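# Move the desk flask onto an incubator shelf

## Task

Take the flask that sits on the desk and set it down on one of the incubator's shelves. It must lie flat on the shelf surface, with the same face upward as it had on the desk, and nothing of it may stick out beyond the shelf's front edge. The flasks already inside must stay flat on their shelves, unstacked and with their original faces up. No flask may touch the floor. Neither incubator door may be banged open or shut. The robot must not topple or finish leaning. The result only counts if it stays in place without the robot holding it, so release the flask and move the robot away at the end.

## Robot and tools

Robot: TidyBot++, a wheeled base 0.54 m long, 0.50 m wide and 0.38 m tall, carrying one seven-joint arm with a two-finger gripper. The shoulder sits 0.12 m ahead of the base centre, 0.68 m up. The arm starts folded with the hand aimed down; folded, the hand pokes up to 0.08 m beyond the base front and the elbow reaches about 1.15 m high. Cameras: base_camera (fixed on the base) and wrist_camera (fisheye on the hand, looking along it).

Frames: the base frame has its origin on the floor below the base centre, x ahead, y to the left, z up. hand_pose is reported in it: the point between the finger pads, its z axis running out along the fingers, its y axis along the closing direction. The odometry frame is where the base frame was when the scene began. base_odometry comes from wheel turns only, so slip looks like travel and drift of a few cm and several degrees builds up. Heading is positive leftward, within -3.142 to 3.142. base_tilt is in degrees, positive when leaning forward or right; a fixed error of about 1 degree applies.

execute_actions: argument actions is a list with zero or one action; cameras is an optional list of base_camera, wrist_camera or all (omitted/null means all, [] means none). An empty list just reports state and images. One action may hold base, joints, speeds.
- base: exactly one key, each a relative move from where the base last reported itself, not a pose. translate_m: metres straight ahead (negative backs up), -2 to 2. strafe_m: metres sideways, left positive, -2 to 2. rotate_rad: radians turning in place, counter-clockwise seen from above positive, -6.3 to 6.3.
- joints: absolute targets keyed by name, in radians, only for the one arm. joint_1_rad: unlimited, swings the whole arm about vertical, positive clockwise from above (opposite to rotate_rad). joint_2_rad shoulder -2.249 to 2.249. joint_3_rad unlimited, upper-arm roll. joint_4_rad elbow -2.579 to 2.579. joint_5_rad unlimited, forearm roll. joint_6_rad wrist -2.099 to 2.099. joint_7_rad unlimited, hand roll; with the hand down, positive is counter-clockwise from above, and at 1.57 the fingers open toward the robot's left and right. gripper_pos: 0 fully open to 1 fully closed; pad gap roughly 85 x (1 - gripper_pos) mm. Unlimited joints go the short way, so turn in steps below half a revolution. Done tolerances: ±0.039 for joints 1-4, ±0.056 for 5-7, ±0.03 gripper.
- speeds: optional caps for this action only: translate_m and strafe_m 0.05 to 0.5 m/s, rotate_rad 0.1 to 1.57 rad/s (top values are the defaults). A base move needing more than 8.667 s is refused; an action can run at most 15 s. Any bad key or value refuses the whole call without motion.
A joint or base left out of an action may still be pushing toward an earlier target.

Planar arm sketch (joint_1_rad 0, joint_3_rad 3.14, joint_5_rad 0, near the start): segment tilts from vertical, forward positive, are upper arm = joint_2_rad, forearm = joint_2_rad - joint_4_rad, hand = that minus joint_6_rad; lengths 0.42, 0.31, 0.31 m. Sum length x sin for reach ahead of the shoulder and length x cos for height above it. A downward hand tops out near 0.94 m above the floor, lower when reaching far.

wait: seconds, 0 to 10; commands nothing, returns state and images. zoom_image: camera (base_camera or wrist_camera) and region [x0, y0, x1, y1] in pixels of that camera's latest full image, origin top-left, at most 504 by 504. read_manual: optional section "licences"; text only. finished_scene: scene, the current scene's number; irreversible, and reports success.

Result lines: joint_positions, gripper_pos, hand_pose, base_odometry, base_tilt. base_status / joint_status: done, off_target (stopped short, may still push), contact_stop or time_out (target dropped, holding). Base "done" only means the wheels turned the commanded amount; a blocked base can report done while far short. "joint command not followed" with a "cause:" line means a self-collision check withheld the arm targets (gripper still acts); per-joint "not_followed" targets may be retried later until valid ones are sent. on_its_own covers motion you did not command. motor_effort: percent of max, bracketed peak, noisy with fixed offsets. "ARM HIT": the arm struck the base or itself. MOTOR HOT from 60 °C; OVER-TEMPERATURE FAULT at 75 °C lets the arm sag, and affected keys read limit_stop_at_motor_heat (resend). Torque limits 104.5 N m joints 1-4, 51.3 N m joints 5-7 (warnings at 56.7 and 29.4); reaching one freezes the arm and gripper for 10 s and skips the rest of the call, while the base continues. A stop in one call cancels later motion calls in the same reply.

Gripper: closing to 1 squeezes at about 96-120 N per finger; "done" at 1 means empty, "off_target" means something is held. Closed tips reach about 20 mm beyond the hand point.

Accuracy: friction and load leave joints short; correct by sending last command + (wanted - read), but never command a held-load joint to its current reading. hand_pose can be 1-2 cm off; trust images. Camera calibration lines are OpenCV style, mapping base frame to camera, with small errors.

Avoid: driving while the arm is snagged high (tipping), shoving or pulling a raised hand sideways, pushing into fixtures, slamming doors, dropping flasks or letting them reach the floor, hitting the floor with the fingers, and long holds that heat motors. The robot keeps its last command while you think; a loose object may occasionally be nudged.

Each tool is called after ">>>" by a JSON object that holds its "fn" and its "kwargs".

## Session

>>> {"fn": "execute_actions", "kwargs": {"actions": []}}

Scene clock: 0.00 s.
base_odometry: x=+0.000 y=+0.000 heading=+0.000 (m, m, rad; odometry frame)
base_tilt: forward=+0.0 right=-0.2 (deg)
base_status: not commanded
joint_positions: joint_1_rad=+0.041 joint_2_rad=-0.371 joint_3_rad=+3.133 joint_4_rad=-2.550 joint_5_rad=-0.030 joint_6_rad=-0.851 joint_7_rad=+1.560 gripper_pos=+0.000
joint_status: not commanded
motor_effort: joint_1_rad=+0 joint_2_rad=+0 joint_3_rad=+1 joint_4_rad=+14 joint_5_rad=-1 joint_6_rad=+3 joint_7_rad=+0 (%)
hand_pose: x=+0.2592 y=+0.0033 z=+0.5849 quat_wxyz=(-0.009, +0.998, -0.031, +0.056) (m; base frame)
pictures: base_camera, wrist_camera
Images, in order (width x height): base_camera 644x364, wrist_camera 644x476.

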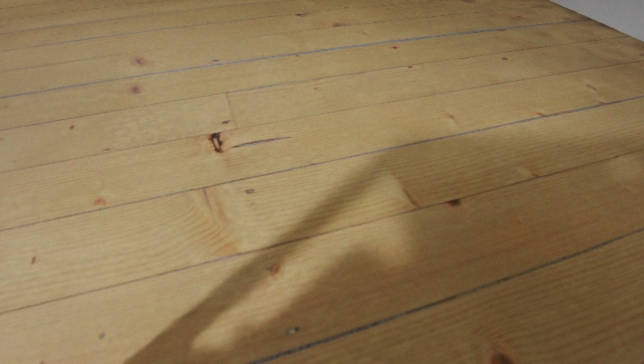

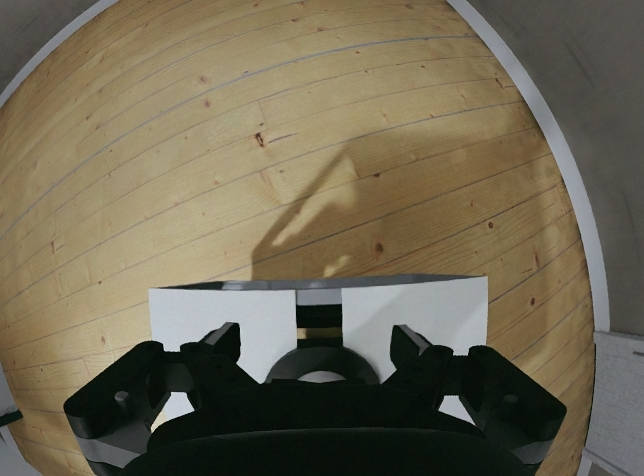

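>>> {"fn": "execute_actions", "kwargs": {"actions": [{"joints":{"joint_6_rad":0.4,"joint_1_rad":1.5}}], "cameras": ["wrist_camera"]}}

>>> {"fn": "execute_actions", "kwargs": {"actions": [{"joints":{"joint_1_rad":3.1}}], "cameras": ["wrist_camera"]}}

Scene clock: 9.97 s.
base_odometry: x=+0.000 y=+0.000 heading=+0.000 (m, m, rad; odometry frame)
base_tilt: forward=+0.0 right=-0.2 (deg)
base_status: not commanded
joint_positions: joint_1_rad=+1.486 joint_2_rad=-0.371 joint_3_rad=+3.133 joint_4_rad=-2.550 joint_5_rad=-0.030 joint_6_rad=+0.357 joint_7_rad=+1.560 gripper_pos=+0.000
joint_status: all done
motor_effort: joint_1_rad=+0(0) joint_2_rad=-5(5) joint_3_rad=+1(1) joint_4_rad=+19(19) joint_5_rad=-1(1) joint_6_rad=+10(10) joint_7_rad=+0(0) (%)
hand_pose: x=+0.1552 y=-0.4053 z=+0.8169 quat_wxyz=(+0.408, +0.572, -0.545, +0.457) (m; base frame)
pictures: wrist_camera
camera_calibration (this result's frames):
wrist_camera: T_world_to_cam=[[-0.993921, -0.107517, -0.0236887, 0.137238], [-0.00300854, 0.241609, -0.970369, 0.948224], [0.110054, -0.964399, -0.240464, -0.0783293], [0, 0, 0, 1]] pos_world=[0.147877, -0.289885, 0.904543]
Images, in order (width x height): wrist_camera 644x476.

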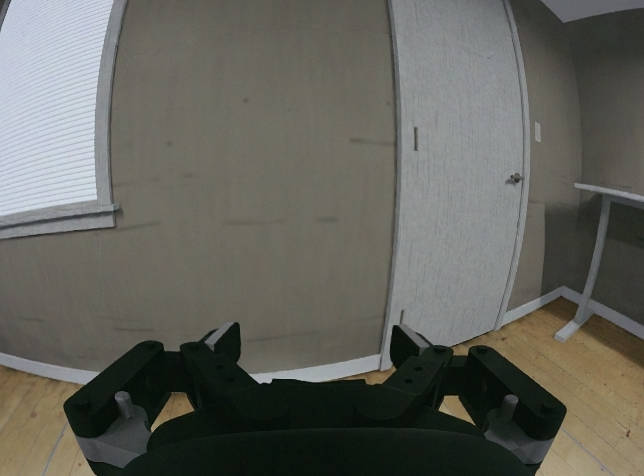

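Scene clock: 12.77 s.
base_odometry: x=+0.000 y=+0.000 heading=+0.000 (m, m, rad; odometry frame)
base_tilt: forward=+0.0 right=-0.2 (deg)
base_status: not commanded
joint_positions: joint_1_rad=+3.086 joint_2_rad=-0.371 joint_3_rad=+3.133 joint_4_rad=-2.550 joint_5_rad=-0.030 joint_6_rad=+0.357 joint_7_rad=+1.560 gripper_pos=+0.000
joint_status: all done
motor_effort: joint_1_rad=+0(1) joint_2_rad=-5(5) joint_3_rad=+1(1) joint_4_rad=+19(19) joint_5_rad=-1(1) joint_6_rad=+10(10) joint_7_rad=+0(0) (%)
hand_pose: x=-0.2872 y=-0.0244 z=+0.8169 quat_wxyz=(+0.612, +0.008, -0.790, +0.026) (m; base frame)
pictures: wrist_camera
camera_calibration (this result's frames):
wrist_camera: T_world_to_cam=[[-0.0784152, 0.996639, -0.0236887, 0.0282925], [0.241593, -0.00405581, -0.970369, 0.919117], [-0.967204, -0.0818147, -0.240464, 0.0498643], [0, 0, 0, 1]] pos_world=[-0.171605, -0.02039, 0.904543]
Images, in order (width x height): wrist_camera 644x476.

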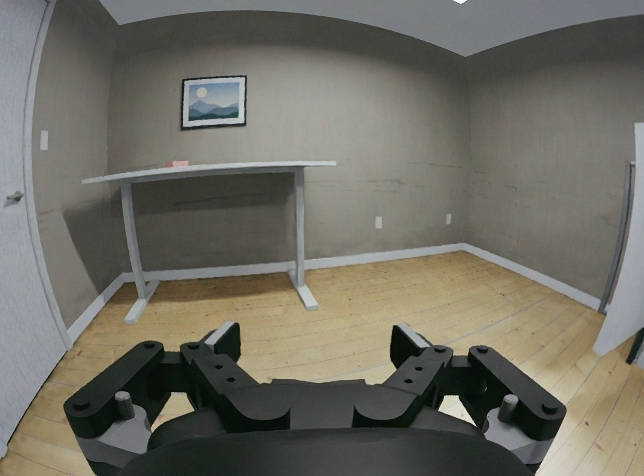

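>>> {"fn": "execute_actions", "kwargs": {"actions": [{"joints":{"joint_1_rad":4.5}}], "cameras": ["wrist_camera"]}}

Scene clock: 23.23 s.
base_odometry: x=+0.000 y=+0.000 heading=+0.000 (m, m, rad; odometry frame)
base_tilt: forward=+0.0 right=-0.2 (deg)
base_status: not commanded
joint_positions: joint_1_rad=+4.486 joint_2_rad=-0.371 joint_3_rad=+3.133 joint_4_rad=-2.550 joint_5_rad=-0.030 joint_6_rad=+0.357 joint_7_rad=+1.560 gripper_pos=+0.000
joint_status: all done
motor_effort: joint_1_rad=+0(0) joint_2_rad=-5(5) joint_3_rad=+1(1) joint_4_rad=+19(19) joint_5_rad=-1(1) joint_6_rad=+10(10) joint_7_rad=+0(0) (%)
hand_pose: x=+0.0260 y=+0.3962 z=+0.8169 quat_wxyz=(+0.485, -0.503, -0.609, -0.375) (m; base frame)
pictures: wrist_camera
camera_calibration (this result's frames):
wrist_camera: T_world_to_cam=[[0.968821, 0.246625, -0.0236887, -0.0963287], [0.0370552, -0.23877, -0.970369, 0.943457], [-0.244974, 0.939236, -0.240464, -0.0360808], [0, 0, 0, 1]] pos_world=[0.0495265, 0.282914, 0.904543]
Images, in order (width x height): wrist_camera 644x476.

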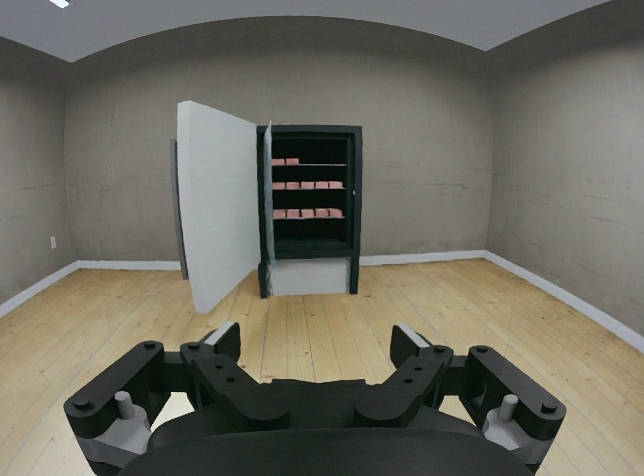

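>>> {"fn": "zoom_image", "kwargs": {"camera": "wrist_camera", "region": [160, 90, 400, 320]}}

Region (160, 90, 400, 320) of wrist_camera's 644x476 image, scaled by 2.100; it fills the top 483 rows of this view, and the rest is white.

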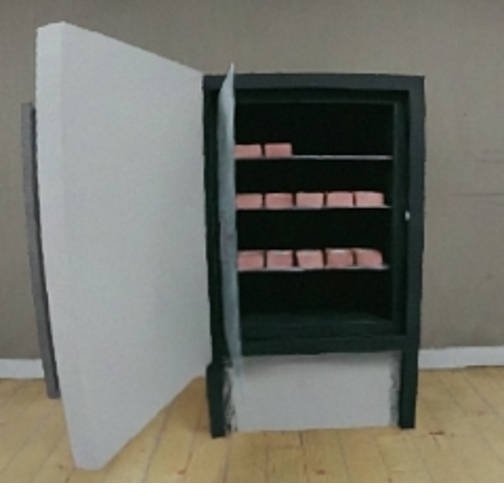

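>>> {"fn": "execute_actions", "kwargs": {"actions": [{"base":{"rotate_rad":-2.89},"joints":{"joint_1_rad":6.28,"joint_2_rad":-0.2,"joint_4_rad":-2.0,"joint_6_rad":0.0}}]}}

Scene clock: 45.00 s.
base_odometry: x=+0.000 y=+0.000 heading=-2.889 (m, m, rad; odometry frame)
base_tilt: forward=+0.0 right=-0.2 (deg)
base_status: done
joint_positions: joint_1_rad=+6.275 joint_2_rad=-0.211 joint_3_rad=+3.136 joint_4_rad=-2.016 joint_5_rad=-0.030 joint_6_rad=+0.046 joint_7_rad=+1.560 gripper_pos=+0.000
joint_status: all done
motor_effort: joint_1_rad=+0(2) joint_2_rad=-14(16) joint_3_rad=+1(2) joint_4_rad=+21(22) joint_5_rad=-1(1) joint_6_rad=+10(10) joint_7_rad=+0(0) (%)
hand_pose: x=+0.6422 y=+0.0085 z=+0.9620 quat_wxyz=(+0.016, -0.770, +0.010, -0.637) (m; base frame)
pictures: base_camera, wrist_camera
camera_calibration (this result's frames):
wrist_camera: T_world_to_cam=[[0.039074, -0.998841, -0.0281171, 0.0176592], [-0.179726, 0.0206545, -0.9835, 1.11857], [0.98294, 0.0434827, -0.178711, -0.32648], [0, 0, 0, 1]] pos_world=[0.521258, 0.00873139, 1.04227]
Images, in order (width x height): base_camera 644x364, wrist_camera 644x476.

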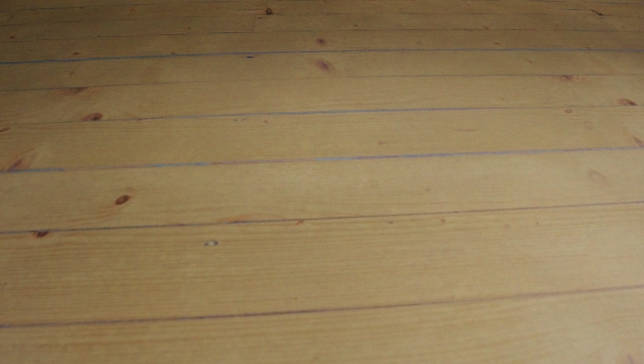

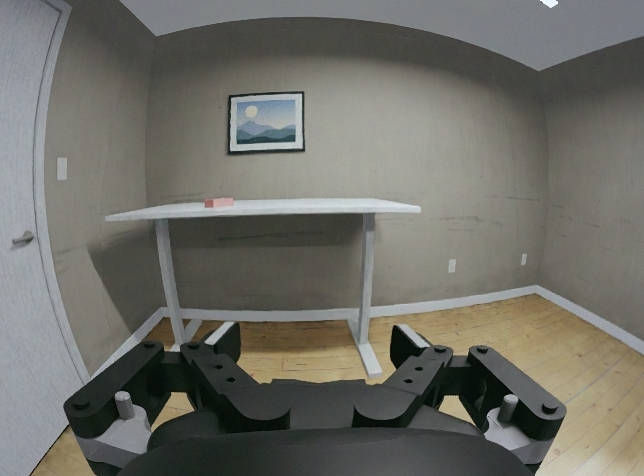

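>>> {"fn": "execute_actions", "kwargs": {"actions": [{"base":{"rotate_rad":0.055},"joints":{"joint_2_rad":-0.2,"joint_4_rad":-1.4,"joint_6_rad":-0.85}}], "cameras": []}}

>>> {"fn": "execute_actions", "kwargs": {"actions": [{"base":{"strafe_m":0.45}}], "cameras": []}}

>>> {"fn": "execute_actions", "kwargs": {"actions": [{"base":{"translate_m":0.9}}]}}

Scene clock: 57.70 s.
base_odometry: x=+0.000 y=+0.000 heading=-2.835 (m, m, rad; odometry frame)
base_tilt: forward=+0.0 right=-0.2 (deg)
base_status: done
joint_positions: joint_1_rad=+6.275 joint_2_rad=-0.211 joint_3_rad=+3.130 joint_4_rad=-1.414 joint_5_rad=-0.030 joint_6_rad=-0.807 joint_7_rad=+1.560 gripper_pos=+0.000
joint_status: all done
motor_effort: joint_1_rad=+0(2) joint_2_rad=-12(15) joint_3_rad=+1(3) joint_4_rad=+21(23) joint_5_rad=-1(1) joint_6_rad=+10(11) joint_7_rad=+0(0) (%)
hand_pose: x=+0.6054 y=+0.0183 z=+1.0742 quat_wxyz=(+0.021, -0.844, -0.001, -0.536) (m; base frame)
pictures: none
No camera images: the call's "cameras" was empty. Leave "cameras" out to get every camera's image.

Scene clock: 59.97 s.
base_odometry: x=+0.135 y=-0.429 heading=-2.836 (m, m, rad; odometry frame)
base_tilt: forward=+0.0 right=-0.2 (deg)
base_status: done
joint_positions: joint_1_rad=+6.276 joint_2_rad=-0.211 joint_3_rad=+3.129 joint_4_rad=-1.414 joint_5_rad=-0.030 joint_6_rad=-0.807 joint_7_rad=+1.560 gripper_pos=+0.000
joint_status: not commanded
motor_effort: joint_1_rad=+1(2) joint_2_rad=-13(13) joint_3_rad=+1(3) joint_4_rad=+21(21) joint_5_rad=-1(2) joint_6_rad=+9(9) joint_7_rad=+0(0) (%)
hand_pose: x=+0.6054 y=+0.0187 z=+1.0742 quat_wxyz=(+0.022, -0.844, -0.002, -0.536) (m; base frame)
pictures: none
No camera images: the call's "cameras" was empty. Leave "cameras" out to get every camera's image.

Scene clock: 63.13 s.
base_odometry: x=-0.723 y=-0.701 heading=-2.835 (m, m, rad; odometry frame)
base_tilt: forward=+0.0 right=-0.2 (deg)
base_status: done
joint_positions: joint_1_rad=+6.276 joint_2_rad=-0.201 joint_3_rad=+3.129 joint_4_rad=-1.412 joint_5_rad=-0.030 joint_6_rad=-0.810 joint_7_rad=+1.560 gripper_pos=+0.000
joint_status: not commanded
motor_effort: joint_1_rad=+0(1) joint_2_rad=-14(16) joint_3_rad=+1(1) joint_4_rad=+22(22) joint_5_rad=-1(2) joint_6_rad=+9(10) joint_7_rad=+0(0) (%)
hand_pose: x=+0.6092 y=+0.0187 z=+1.0694 quat_wxyz=(+0.022, -0.847, -0.002, -0.531) (m; base frame)
pictures: base_camera, wrist_camera
camera_calibration (this result's frames):
wrist_camera: T_world_to_cam=[[0.0610329, -0.997558, -0.0339674, 0.0249975], [-0.428296, 0.00456484, -0.903627, 1.28432], [0.901575, 0.069699, -0.426972, 0.0392952], [0, 0, 0, 1]] pos_world=[0.513115, 0.0163349, 1.17817]
Images, in order (width x height): base_camera 644x364, wrist_camera 644x476.

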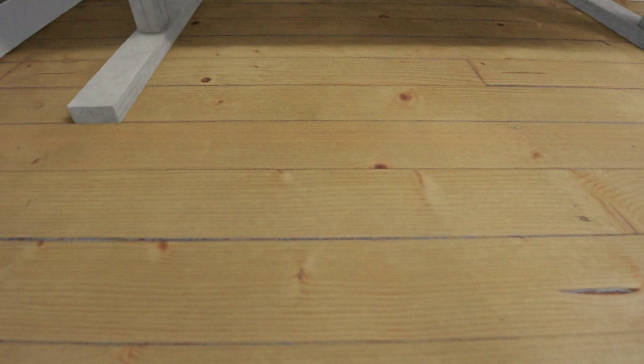

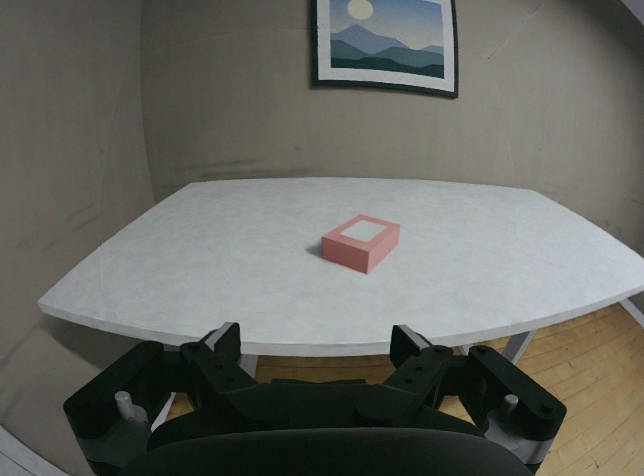

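>>> {"fn": "execute_actions", "kwargs": {"actions": [{"base":{"strafe_m":0.30},"joints":{"joint_1_rad":6.91,"joint_2_rad":-0.41,"joint_3_rad":3.15,"joint_4_rad":-1.6,"joint_5_rad":0.03,"joint_6_rad":-0.85}}], "cameras": []}}

>>> {"fn": "execute_actions", "kwargs": {"actions": [{"base":{"translate_m":0.355}}]}}

Scene clock: 123.43 s.
base_odometry: x=-0.633 y=-0.987 heading=-2.836 (m, m, rad; odometry frame)
base_tilt: forward=+0.0 right=-0.2 (deg)
base_status: done
joint_positions: joint_1_rad=+6.895 joint_2_rad=-0.403 joint_3_rad=+3.138 joint_4_rad=-1.582 joint_5_rad=-0.014 joint_6_rad=-0.810 joint_7_rad=+1.560 gripper_pos=+0.000
joint_status: all done
motor_effort: joint_1_rad=+0(3) joint_2_rad=-5(13) joint_3_rad=+1(2) joint_4_rad=+21(21) joint_5_rad=-1(1) joint_6_rad=+10(10) joint_7_rad=+0(0) (%)
hand_pose: x=+0.4581 y=-0.2302 z=+1.0626 quat_wxyz=(-0.155, -0.798, +0.256, -0.523) (m; base frame)
pictures: none
No camera images: the call's "cameras" was empty. Leave "cameras" out to get every camera's image.

Scene clock: 125.47 s.
base_odometry: x=-0.971 y=-1.094 heading=-2.835 (m, m, rad; odometry frame)
base_tilt: forward=+0.0 right=-0.2 (deg)
base_status: done
joint_positions: joint_1_rad=+6.896 joint_2_rad=-0.403 joint_3_rad=+3.142 joint_4_rad=-1.585 joint_5_rad=-0.012 joint_6_rad=-0.810 joint_7_rad=+1.560 gripper_pos=+0.000
joint_status: not commanded
motor_effort: joint_1_rad=+0(1) joint_2_rad=-6(8) joint_3_rad=+1(1) joint_4_rad=+21(22) joint_5_rad=-1(2) joint_6_rad=+10(10) joint_7_rad=+0(1) (%)
hand_pose: x=+0.4567 y=-0.2326 z=+1.0608 quat_wxyz=(-0.156, -0.798, +0.259, -0.521) (m; base frame)
pictures: base_camera, wrist_camera
camera_calibration (this result's frames):
wrist_camera: T_world_to_cam=[[-0.545753, -0.837728, -0.0191035, 0.0817926], [-0.326684, 0.233708, -0.915783, 1.23219], [0.771642, -0.493551, -0.401219, 0.0916594], [0, 0, 0, 1]] pos_world=[0.376449, -0.174215, 1.16676]
Images, in order (width x height): base_camera 644x364, wrist_camera 644x476.

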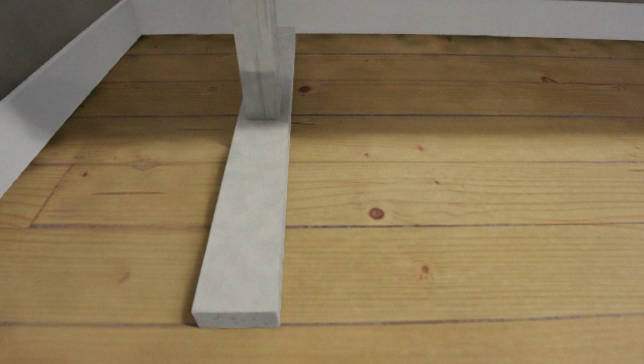

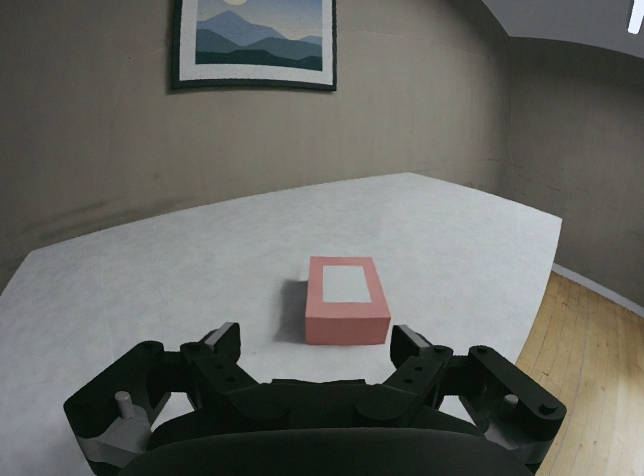

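>>> {"fn": "execute_actions", "kwargs": {"actions": [{"base":{"strafe_m":-0.043},"joints":{"joint_2_rad":-0.335,"joint_4_rad":-1.82,"joint_6_rad":-0.47}}], "cameras": ["wrist_camera"]}}

Scene clock: 148.17 s.
base_odometry: x=-0.984 y=-1.053 heading=-2.835 (m, m, rad; odometry frame)
base_tilt: forward=+0.0 right=-0.2 (deg)
base_status: done
joint_positions: joint_1_rad=+6.897 joint_2_rad=-0.340 joint_3_rad=+3.147 joint_4_rad=-1.810 joint_5_rad=-0.012 joint_6_rad=-0.513 joint_7_rad=+1.560 gripper_pos=+0.000
joint_status: all done
motor_effort: joint_1_rad=+0(1) joint_2_rad=-9(11) joint_3_rad=+1(2) joint_4_rad=+22(22) joint_5_rad=-1(1) joint_6_rad=+10(10) joint_7_rad=+0(1) (%)
hand_pose: x=+0.4935 y=-0.2634 z=+0.9854 quat_wxyz=(-0.158, -0.795, +0.262, -0.524) (m; base frame)
pictures: wrist_camera
camera_calibration (this result's frames):
wrist_camera: T_world_to_cam=[[-0.553139, -0.832826, -0.0209245, 0.0814248], [-0.316915, 0.233581, -0.919241, 1.18089], [0.770456, -0.501837, -0.393138, 0.00816865], [0, 0, 0, 1]] pos_world=[0.412987, -0.203922, 1.09044]
Images, in order (width x height): wrist_camera 644x476.

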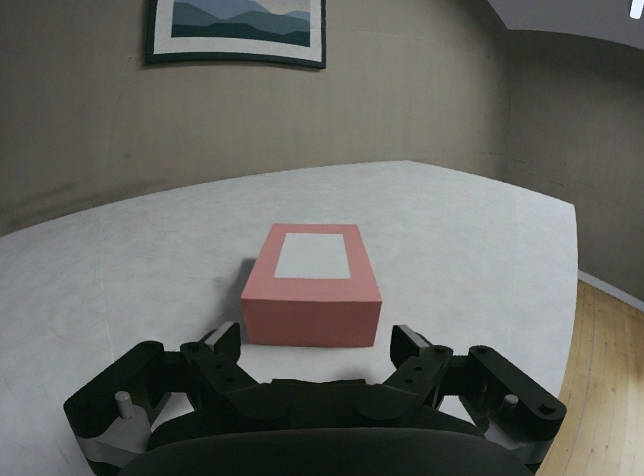

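>>> {"fn": "execute_actions", "kwargs": {"actions": [{"base":{"strafe_m":0.003},"joints":{"joint_2_rad":-0.262,"joint_4_rad":-1.78,"joint_6_rad":-0.425}}], "cameras": ["wrist_camera"]}}

Scene clock: 171.03 s.
base_odometry: x=-0.983 y=-1.056 heading=-2.835 (m, m, rad; odometry frame)
base_tilt: forward=+0.0 right=-0.2 (deg)
base_status: done
joint_positions: joint_1_rad=+6.897 joint_2_rad=-0.268 joint_3_rad=+3.147 joint_4_rad=-1.791 joint_5_rad=-0.012 joint_6_rad=-0.467 joint_7_rad=+1.560 gripper_pos=+0.000
joint_status: all done
motor_effort: joint_1_rad=+0(1) joint_2_rad=-11(14) joint_3_rad=+1(2) joint_4_rad=+22(22) joint_5_rad=-1(1) joint_6_rad=+10(10) joint_7_rad=+0(0) (%)
hand_pose: x=+0.5170 y=-0.2803 z=+0.9759 quat_wxyz=(-0.158, -0.797, +0.263, -0.521) (m; base frame)
pictures: wrist_camera
camera_calibration (this result's frames):
wrist_camera: T_world_to_cam=[[-0.553936, -0.832299, -0.0208052, 0.0805644], [-0.322177, 0.237333, -0.916447, 1.1846], [0.767696, -0.50095, -0.399615, -0.0141024], [0, 0, 0, 1]] pos_world=[0.437104, -0.221155, 1.08166]
Images, in order (width x height): wrist_camera 644x476.

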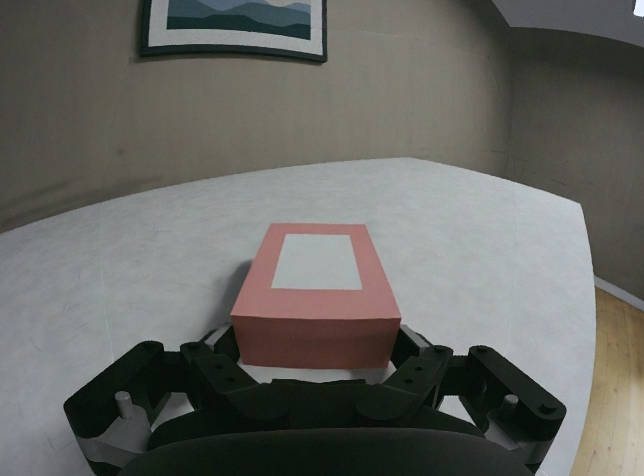

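>>> {"fn": "execute_actions", "kwargs": {"actions": [{"joints":{"joint_2_rad":-0.162,"joint_4_rad":-1.716,"joint_6_rad":-0.372}}], "cameras": ["wrist_camera"]}}

Scene clock: 178.50 s.
base_odometry: x=-0.983 y=-1.056 heading=-2.835 (m, m, rad; odometry frame)
base_tilt: forward=+0.0 right=-0.2 (deg)
base_status: not commanded
joint_positions: joint_1_rad=+6.897 joint_2_rad=-0.168 joint_3_rad=+3.147 joint_4_rad=-1.729 joint_5_rad=-0.012 joint_6_rad=-0.414 joint_7_rad=+1.560 gripper_pos=+0.000
joint_status: all done
motor_effort: joint_1_rad=+0(0) joint_2_rad=-15(17) joint_3_rad=+1(1) joint_4_rad=+22(22) joint_5_rad=-1(1) joint_6_rad=+10(10) joint_7_rad=+0(0) (%)
hand_pose: x=+0.5523 y=-0.3056 z=+0.9773 quat_wxyz=(-0.160, -0.793, +0.262, -0.527) (m; base frame)
pictures: wrist_camera
camera_calibration (this result's frames):
wrist_camera: T_world_to_cam=[[-0.554319, -0.832068, -0.0198261, 0.0784591], [-0.310913, 0.229107, -0.922412, 1.20034], [0.772051, -0.505146, -0.385699, -0.0706485], [0, 0, 0, 1]] pos_world=[0.471238, -0.245412, 1.08152]
Images, in order (width x height): wrist_camera 644x476.

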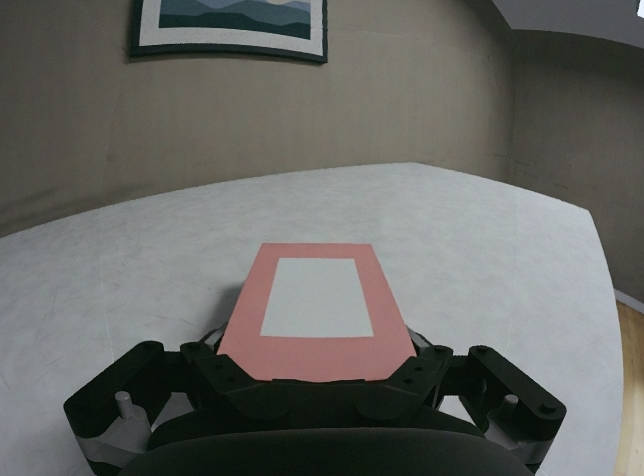

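It fits.

>>> {"fn": "execute_actions", "kwargs": {"actions": [{"joints":{"gripper_pos":1}}], "cameras": []}}

>>> {"fn": "execute_actions", "kwargs": {"actions": [{"joints":{"joint_2_rad":-0.2,"joint_4_rad":-1.55,"joint_6_rad":-0.66}}], "cameras": ["wrist_camera"]}}

Scene clock: 185.83 s.
base_odometry: x=-0.983 y=-1.056 heading=-2.835 (m, m, rad; odometry frame)
base_tilt: forward=+0.0 right=-0.2 (deg)
base_status: not commanded
joint_positions: joint_1_rad=+6.897 joint_2_rad=-0.168 joint_3_rad=+3.147 joint_4_rad=-1.729 joint_5_rad=-0.012 joint_6_rad=-0.413 joint_7_rad=+1.560 gripper_pos=+0.033
joint_status: gripper_pos off_target (ended at +0.033, target +1.000)
motor_effort: joint_1_rad=+0(0) joint_2_rad=-16(15) joint_3_rad=+1(1) joint_4_rad=+22(22) joint_5_rad=-1(1) joint_6_rad=+10(10) joint_7_rad=+0(0) (%)
hand_pose: x=+0.5524 y=-0.3056 z=+0.9777 quat_wxyz=(-0.160, -0.792, +0.262, -0.527) (m; base frame)
pictures: none
No camera images: the call's "cameras" was empty. Leave "cameras" out to get every camera's image.

Scene clock: 186.93 s.
base_odometry: x=-0.983 y=-1.056 heading=-2.835 (m, m, rad; odometry frame)
base_tilt: forward=+0.0 right=-0.2 (deg)
base_status: not commanded
joint_positions: joint_1_rad=+6.897 joint_2_rad=-0.189 joint_3_rad=+3.147 joint_4_rad=-1.566 joint_5_rad=-0.012 joint_6_rad=-0.623 joint_7_rad=+1.560 gripper_pos=+0.033
joint_status: all done
motor_effort: joint_1_rad=+0(0) joint_2_rad=-15(17) joint_3_rad=+1(1) joint_4_rad=+22(24) joint_5_rad=-1(1) joint_6_rad=+11(11) joint_7_rad=+1(0) (%)
hand_pose: x=+0.5384 y=-0.2949 z=+1.0258 quat_wxyz=(-0.156, -0.799, +0.263, -0.517) (m; base frame)
pictures: wrist_camera
camera_calibration (this result's frames):
wrist_camera: T_world_to_cam=[[-0.552697, -0.83313, -0.0205042, 0.0800625], [-0.330455, 0.241677, -0.912355, 1.24229], [0.765066, -0.49748, -0.408887, -0.00598991], [0, 0, 0, 1]] pos_world=[0.459355, -0.236512, 1.1326]
Images, in order (width x height): wrist_camera 644x476.

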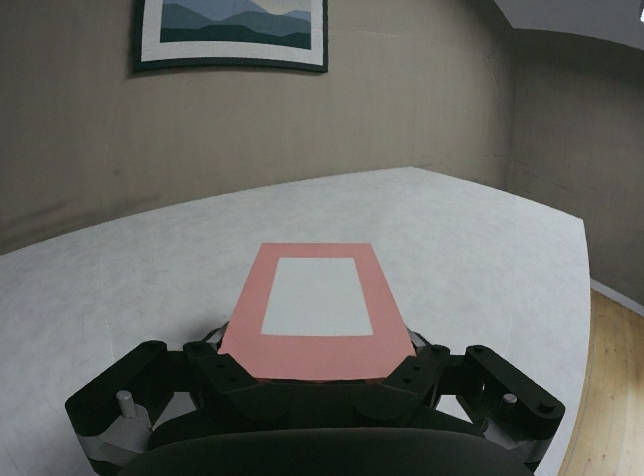

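>>> {"fn": "execute_actions", "kwargs": {"actions": [{"base":{"translate_m":-1.62}}], "cameras": []}}

>>> {"fn": "execute_actions", "kwargs": {"actions": [{"base":{"rotate_rad":-1.571},"joints":{"joint_1_rad":6.27},"speeds":{"rotate_rad":0.8}}], "cameras": []}}

>>> {"fn": "execute_actions", "kwargs": {"actions": [{"base":{"translate_m":1.75}}]}}

Scene clock: 203.60 s.
base_odometry: x=+0.561 y=-0.567 heading=-2.835 (m, m, rad; odometry frame)
base_tilt: forward=+0.0 right=-0.2 (deg)
base_status: done
joint_positions: joint_1_rad=+6.898 joint_2_rad=-0.193 joint_3_rad=+3.147 joint_4_rad=-1.566 joint_5_rad=-0.012 joint_6_rad=-0.624 joint_7_rad=+1.560 gripper_pos=+0.033
joint_status: not commanded
motor_effort: joint_1_rad=+0(1) joint_2_rad=-16(19) joint_3_rad=+1(2) joint_4_rad=+23(23) joint_5_rad=-1(0) joint_6_rad=+10(11) joint_7_rad=+1(1) (%)
hand_pose: x=+0.5367 y=-0.2945 z=+1.0277 quat_wxyz=(-0.157, -0.799, +0.263, -0.518) (m; base frame)
pictures: none
No camera images: the call's "cameras" was empty. Leave "cameras" out to get every camera's image.

Scene clock: 206.37 s.
base_odometry: x=+0.561 y=-0.567 heading=+1.878 (m, m, rad; odometry frame)
base_tilt: forward=+0.0 right=-0.2 (deg)
base_status: done
joint_positions: joint_1_rad=+6.281 joint_2_rad=-0.193 joint_3_rad=+3.151 joint_4_rad=-1.566 joint_5_rad=-0.011 joint_6_rad=-0.624 joint_7_rad=+1.560 gripper_pos=+0.033
joint_status: all done
motor_effort: joint_1_rad=+0(2) joint_2_rad=-15(15) joint_3_rad=+1(3) joint_4_rad=+22(23) joint_5_rad=-1(0) joint_6_rad=+10(11) joint_7_rad=+0(1) (%)
hand_pose: x=+0.6301 y=-0.0012 z=+1.0278 quat_wxyz=(+0.007, -0.841, +0.010, -0.541) (m; base frame)
pictures: none
No camera images: the call's "cameras" was empty. Leave "cameras" out to get every camera's image.

Scene clock: 211.23 s.
base_odometry: x=+0.033 y=+1.102 heading=+1.877 (m, m, rad; odometry frame)
base_tilt: forward=+0.0 right=-0.2 (deg)
base_status: done
joint_positions: joint_1_rad=+6.281 joint_2_rad=-0.194 joint_3_rad=+3.151 joint_4_rad=-1.566 joint_5_rad=-0.011 joint_6_rad=-0.625 joint_7_rad=+1.560 gripper_pos=+0.033
joint_status: not commanded
motor_effort: joint_1_rad=+0(1) joint_2_rad=-15(18) joint_3_rad=+1(1) joint_4_rad=+22(24) joint_5_rad=-1(1) joint_6_rad=+10(11) joint_7_rad=+1(0) (%)
hand_pose: x=+0.6296 y=-0.0012 z=+1.0283 quat_wxyz=(+0.007, -0.841, +0.010, -0.542) (m; base frame)
pictures: base_camera, wrist_camera
camera_calibration (this result's frames):
wrist_camera: T_world_to_cam=[[0.0254822, -0.999461, -0.0207173, 0.0111919], [-0.406277, 0.00858142, -0.91371, 1.25248], [0.913394, 0.0317003, -0.405839, -0.0244769], [0, 0, 0, 1]] pos_world=[0.530927, 0.00121376, 1.1347]
Images, in order (width x height): base_camera 644x364, wrist_camera 644x476.

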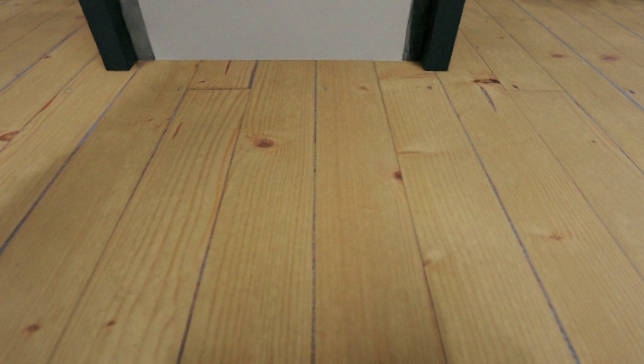

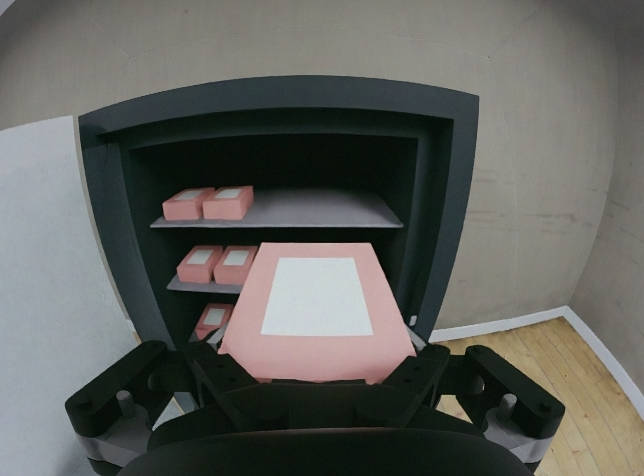

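>>> {"fn": "execute_actions", "kwargs": {"actions": [{"base":{"translate_m":0.17},"joints":{"joint_2_rad":-0.165,"joint_4_rad":-1.71,"joint_6_rad":-0.40}}]}}

Scene clock: 226.80 s.
base_odometry: x=-0.018 y=+1.264 heading=+1.877 (m, m, rad; odometry frame)
base_tilt: forward=+0.0 right=-0.2 (deg)
base_status: done
joint_positions: joint_1_rad=+6.281 joint_2_rad=-0.156 joint_3_rad=+3.151 joint_4_rad=-1.701 joint_5_rad=-0.011 joint_6_rad=-0.445 joint_7_rad=+1.560 gripper_pos=+0.033
joint_status: all done
motor_effort: joint_1_rad=+0(1) joint_2_rad=-17(20) joint_3_rad=+1(2) joint_4_rad=+23(24) joint_5_rad=-1(1) joint_6_rad=+11(11) joint_7_rad=+1(0) (%)
hand_pose: x=+0.6524 y=-0.0018 z=+0.9788 quat_wxyz=(+0.006, -0.839, +0.011, -0.545) (m; base frame)
pictures: base_camera, wrist_camera
camera_calibration (this result's frames):
wrist_camera: T_world_to_cam=[[0.0235748, -0.999515, -0.0203386, 0.00992097], [-0.399746, 0.00922252, -0.91658, 1.21517], [0.916323, 0.0297385, -0.399334, -0.0736593], [0, 0, 0, 1]] pos_world=[0.55302, 0.000899755, 1.08459]
Images, in order (width x height): base_camera 644x364, wrist_camera 644x476.

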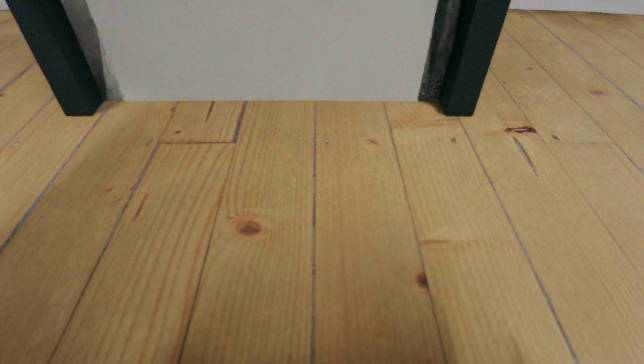

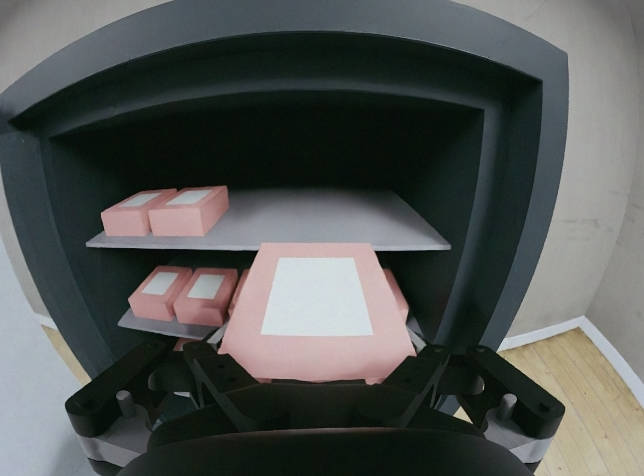

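>>> {"fn": "execute_actions", "kwargs": {"actions": [{"base":{"translate_m":0.2},"speeds":{"translate_m":0.15}}], "cameras": ["wrist_camera"]}}

Scene clock: 239.53 s.
base_odometry: x=-0.078 y=+1.455 heading=+1.876 (m, m, rad; odometry frame)
base_tilt: forward=+0.0 right=-0.2 (deg)
base_status: done
joint_positions: joint_1_rad=+6.281 joint_2_rad=-0.159 joint_3_rad=+3.151 joint_4_rad=-1.702 joint_5_rad=-0.011 joint_6_rad=-0.444 joint_7_rad=+1.560 gripper_pos=+0.033
joint_status: not commanded
motor_effort: joint_1_rad=+0(1) joint_2_rad=-16(19) joint_3_rad=+0(2) joint_4_rad=+23(24) joint_5_rad=-1(1) joint_6_rad=+11(11) joint_7_rad=+1(0) (%)
hand_pose: x=+0.6515 y=-0.0018 z=+0.9803 quat_wxyz=(+0.006, -0.838, +0.011, -0.546) (m; base frame)
pictures: wrist_camera
camera_calibration (this result's frames):
wrist_camera: T_world_to_cam=[[0.0236315, -0.999515, -0.0202792, 0.00987589], [-0.397127, 0.00923029, -0.917717, 1.21554], [0.917459, 0.0297405, -0.396717, -0.0755161], [0, 0, 0, 1]] pos_world=[0.551773, 0.000897227, 1.08576]
Images, in order (width x height): wrist_camera 644x476.

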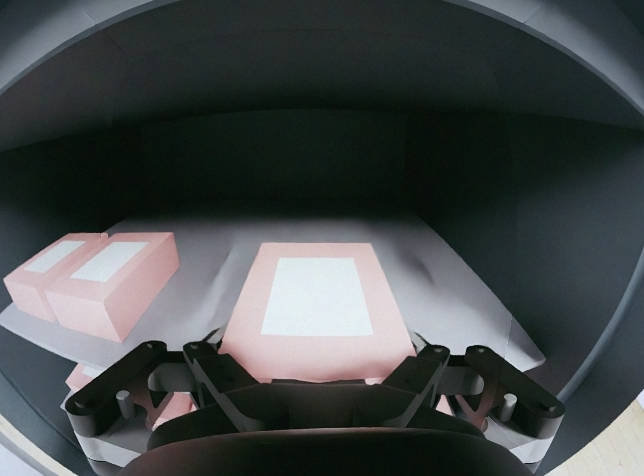

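>>> {"fn": "execute_actions", "kwargs": {"actions": [{"base":{"translate_m":0.065},"speeds":{"translate_m":0.08}}], "cameras": ["wrist_camera"]}}

>>> {"fn": "execute_actions", "kwargs": {"actions": [{"joints":{"joint_4_rad":-1.765,"joint_6_rad":-0.345}}], "cameras": ["wrist_camera"]}}

Scene clock: 249.57 s.
base_odometry: x=-0.097 y=+1.517 heading=+1.875 (m, m, rad; odometry frame)
base_tilt: forward=+0.0 right=-0.2 (deg)
base_status: done
joint_positions: joint_1_rad=+6.281 joint_2_rad=-0.160 joint_3_rad=+3.151 joint_4_rad=-1.702 joint_5_rad=-0.011 joint_6_rad=-0.444 joint_7_rad=+1.560 gripper_pos=+0.033
joint_status: not commanded
motor_effort: joint_1_rad=+0(1) joint_2_rad=-17(19) joint_3_rad=+1(1) joint_4_rad=+23(24) joint_5_rad=-1(1) joint_6_rad=+10(11) joint_7_rad=+0(1) (%)
hand_pose: x=+0.6511 y=-0.0018 z=+0.9809 quat_wxyz=(+0.006, -0.838, +0.011, -0.546) (m; base frame)
pictures: wrist_camera
camera_calibration (this result's frames):
wrist_camera: T_world_to_cam=[[0.0236532, -0.999515, -0.0202561, 0.00985798], [-0.396126, 0.00923292, -0.91815, 1.21568], [0.917891, 0.0297411, -0.395716, -0.0762386], [0, 0, 0, 1]] pos_world=[0.551309, 0.000896324, 1.08621]
Images, in order (width x height): wrist_camera 644x476.

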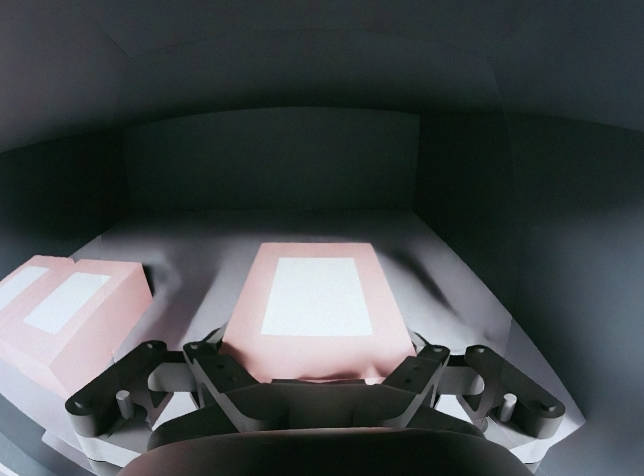

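Scene clock: 250.33 s.
base_odometry: x=-0.097 y=+1.517 heading=+1.875 (m, m, rad; odometry frame)
base_tilt: forward=+0.0 right=-0.2 (deg)
base_status: not commanded
joint_positions: joint_1_rad=+6.281 joint_2_rad=-0.161 joint_3_rad=+3.151 joint_4_rad=-1.753 joint_5_rad=-0.011 joint_6_rad=-0.386 joint_7_rad=+1.560 gripper_pos=+0.033
joint_status: all done
motor_effort: joint_1_rad=+0(0) joint_2_rad=-16(18) joint_3_rad=+1(1) joint_4_rad=+23(23) joint_5_rad=-1(2) joint_6_rad=+10(11) joint_7_rad=+1(0) (%)
hand_pose: x=+0.6519 y=-0.0020 z=+0.9671 quat_wxyz=(+0.006, -0.835, +0.011, -0.549) (m; base frame)
pictures: wrist_camera
camera_calibration (this result's frames):
wrist_camera: T_world_to_cam=[[0.0231586, -0.999533, -0.0199358, 0.00939605], [-0.389119, 0.00935656, -0.92114, 1.20173], [0.920896, 0.0290897, -0.38872, -0.0911095], [0, 0, 0, 1]] pos_world=[0.551299, 0.000797989, 1.07173]
Images, in order (width x height): wrist_camera 644x476.

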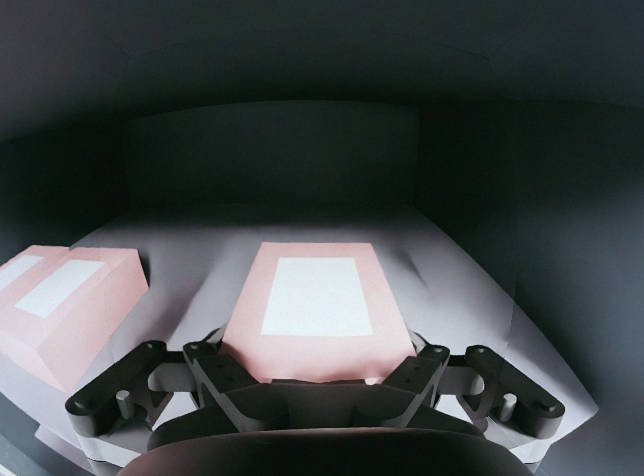

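>>> {"fn": "execute_actions", "kwargs": {"actions": [{"joints":{"joint_4_rad":-1.80,"joint_6_rad":-0.32}}], "cameras": ["wrist_camera"]}}

Scene clock: 255.33 s.
base_odometry: x=-0.097 y=+1.517 heading=+1.875 (m, m, rad; odometry frame)
base_tilt: forward=+0.0 right=-0.2 (deg)
base_status: not commanded
joint_positions: joint_1_rad=+6.281 joint_2_rad=-0.165 joint_3_rad=+3.151 joint_4_rad=-1.772 joint_5_rad=-0.011 joint_6_rad=-0.354 joint_7_rad=+1.560 gripper_pos=+0.033
joint_status: all done
motor_effort: joint_1_rad=+0(1) joint_2_rad=-13(16) joint_3_rad=+1(1) joint_4_rad=+19(23) joint_5_rad=-1(1) joint_6_rad=+8(11) joint_7_rad=+0(0) (%)
hand_pose: x=+0.6519 y=-0.0021 z=+0.9672 quat_wxyz=(+0.006, -0.831, +0.011, -0.557) (m; base frame)
pictures: wrist_camera
camera_calibration (this result's frames):
wrist_camera: T_world_to_cam=[[0.0231327, -0.999543, -0.0194354, 0.00882096], [-0.373045, 0.00940627, -0.927766, 1.19771], [0.927525, 0.028712, -0.372657, -0.110916], [0, 0, 0, 1]] pos_world=[0.549471, 0.000735624, 1.07003]
Images, in order (width x height): wrist_camera 644x476.

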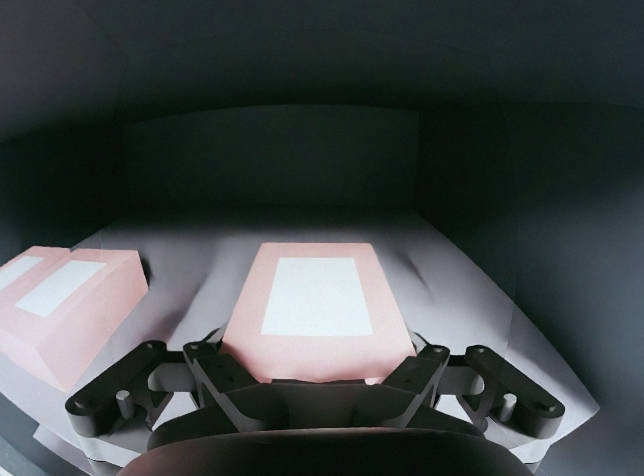

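Contact. Release.

>>> {"fn": "execute_actions", "kwargs": {"actions": [{"joints":{"gripper_pos":0,"joint_4_rad":-1.76}}], "cameras": ["wrist_camera"]}}

>>> {"fn": "execute_actions", "kwargs": {"actions": [{"base":{"translate_m":-0.07},"speeds":{"translate_m":0.06}}], "cameras": ["wrist_camera"]}}

Scene clock: 270.40 s.
base_odometry: x=-0.097 y=+1.517 heading=+1.875 (m, m, rad; odometry frame)
base_tilt: forward=+0.0 right=-0.2 (deg)
base_status: not commanded
joint_positions: joint_1_rad=+6.281 joint_2_rad=-0.164 joint_3_rad=+3.151 joint_4_rad=-1.769 joint_5_rad=-0.011 joint_6_rad=-0.354 joint_7_rad=+1.560 gripper_pos=+0.000
joint_status: all done
motor_effort: joint_1_rad=+0(1) joint_2_rad=-15(17) joint_3_rad=+1(1) joint_4_rad=+22(24) joint_5_rad=-1(1) joint_6_rad=+10(11) joint_7_rad=+0(0) (%)
hand_pose: x=+0.6526 y=-0.0021 z=+0.9683 quat_wxyz=(+0.006, -0.830, +0.011, -0.557) (m; base frame)
pictures: wrist_camera
camera_calibration (this result's frames):
wrist_camera: T_world_to_cam=[[0.0231605, -0.999544, -0.0193729, 0.0087423], [-0.371505, 0.00938548, -0.928384, 1.19856], [0.928142, 0.028699, -0.371118, -0.113053], [0, 0, 0, 1]] pos_world=[0.549997, 0.00073375, 1.07094]
Images, in order (width x height): wrist_camera 644x476.

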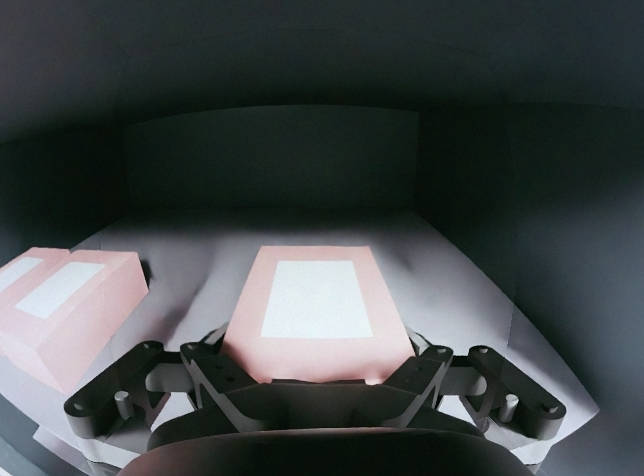

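Scene clock: 272.03 s.
base_odometry: x=-0.076 y=+1.450 heading=+1.876 (m, m, rad; odometry frame)
base_tilt: forward=+0.0 right=-0.2 (deg)
base_status: done
joint_positions: joint_1_rad=+6.281 joint_2_rad=-0.164 joint_3_rad=+3.151 joint_4_rad=-1.769 joint_5_rad=-0.011 joint_6_rad=-0.354 joint_7_rad=+1.560 gripper_pos=+0.000
joint_status: not commanded
motor_effort: joint_1_rad=+0(0) joint_2_rad=-15(20) joint_3_rad=+1(1) joint_4_rad=+22(23) joint_5_rad=-1(1) joint_6_rad=+10(10) joint_7_rad=+0(0) (%)
hand_pose: x=+0.6526 y=-0.0021 z=+0.9683 quat_wxyz=(+0.006, -0.830, +0.011, -0.557) (m; base frame)
pictures: wrist_camera
camera_calibration (this result's frames):
wrist_camera: T_world_to_cam=[[0.0231594, -0.999544, -0.0193739, 0.00874305], [-0.371549, 0.00938547, -0.928366, 1.19855], [0.928125, 0.0286988, -0.371162, -0.113024], [0, 0, 0, 1]] pos_world=[0.550019, 0.000733704, 1.07092]
Images, in order (width x height): wrist_camera 644x476.

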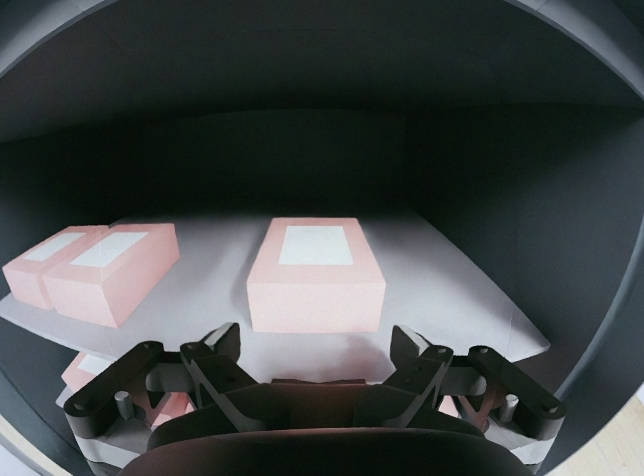

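>>> {"fn": "execute_actions", "kwargs": {"actions": [{"base":{"translate_m":-0.4}}], "cameras": ["wrist_camera"]}}

>>> {"fn": "finished_scene", "kwargs": {"scene": 1}}

Scene clock: 283.63 s.
base_odometry: x=+0.044 y=+1.068 heading=+1.876 (m, m, rad; odometry frame)
base_tilt: forward=+0.0 right=-0.2 (deg)
base_status: done
joint_positions: joint_1_rad=+6.281 joint_2_rad=-0.169 joint_3_rad=+3.151 joint_4_rad=-1.769 joint_5_rad=-0.011 joint_6_rad=-0.354 joint_7_rad=+1.560 gripper_pos=+0.000
joint_status: not commanded
motor_effort: joint_1_rad=+0(1) joint_2_rad=-15(18) joint_3_rad=+0(1) joint_4_rad=+21(23) joint_5_rad=-1(1) joint_6_rad=+10(10) joint_7_rad=+0(0) (%)
hand_pose: x=+0.6511 y=-0.0019 z=+0.9710 quat_wxyz=(+0.006, -0.829, +0.011, -0.559) (m; base frame)
pictures: wrist_camera
camera_calibration (this result's frames):
wrist_camera: T_world_to_cam=[[0.023509, -0.999538, -0.0192621, 0.00862373], [-0.366721, 0.00930231, -0.930284, 1.19932], [0.930034, 0.0289338, -0.366333, -0.116589], [0, 0, 0, 1]] pos_world=[0.548043, 0.000836704, 1.07316]
Images, in order (width x height): wrist_camera 644x476.

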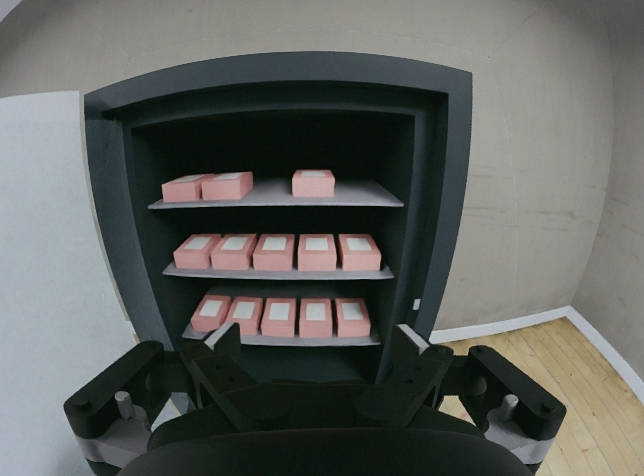

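The scene is finished: the task was done.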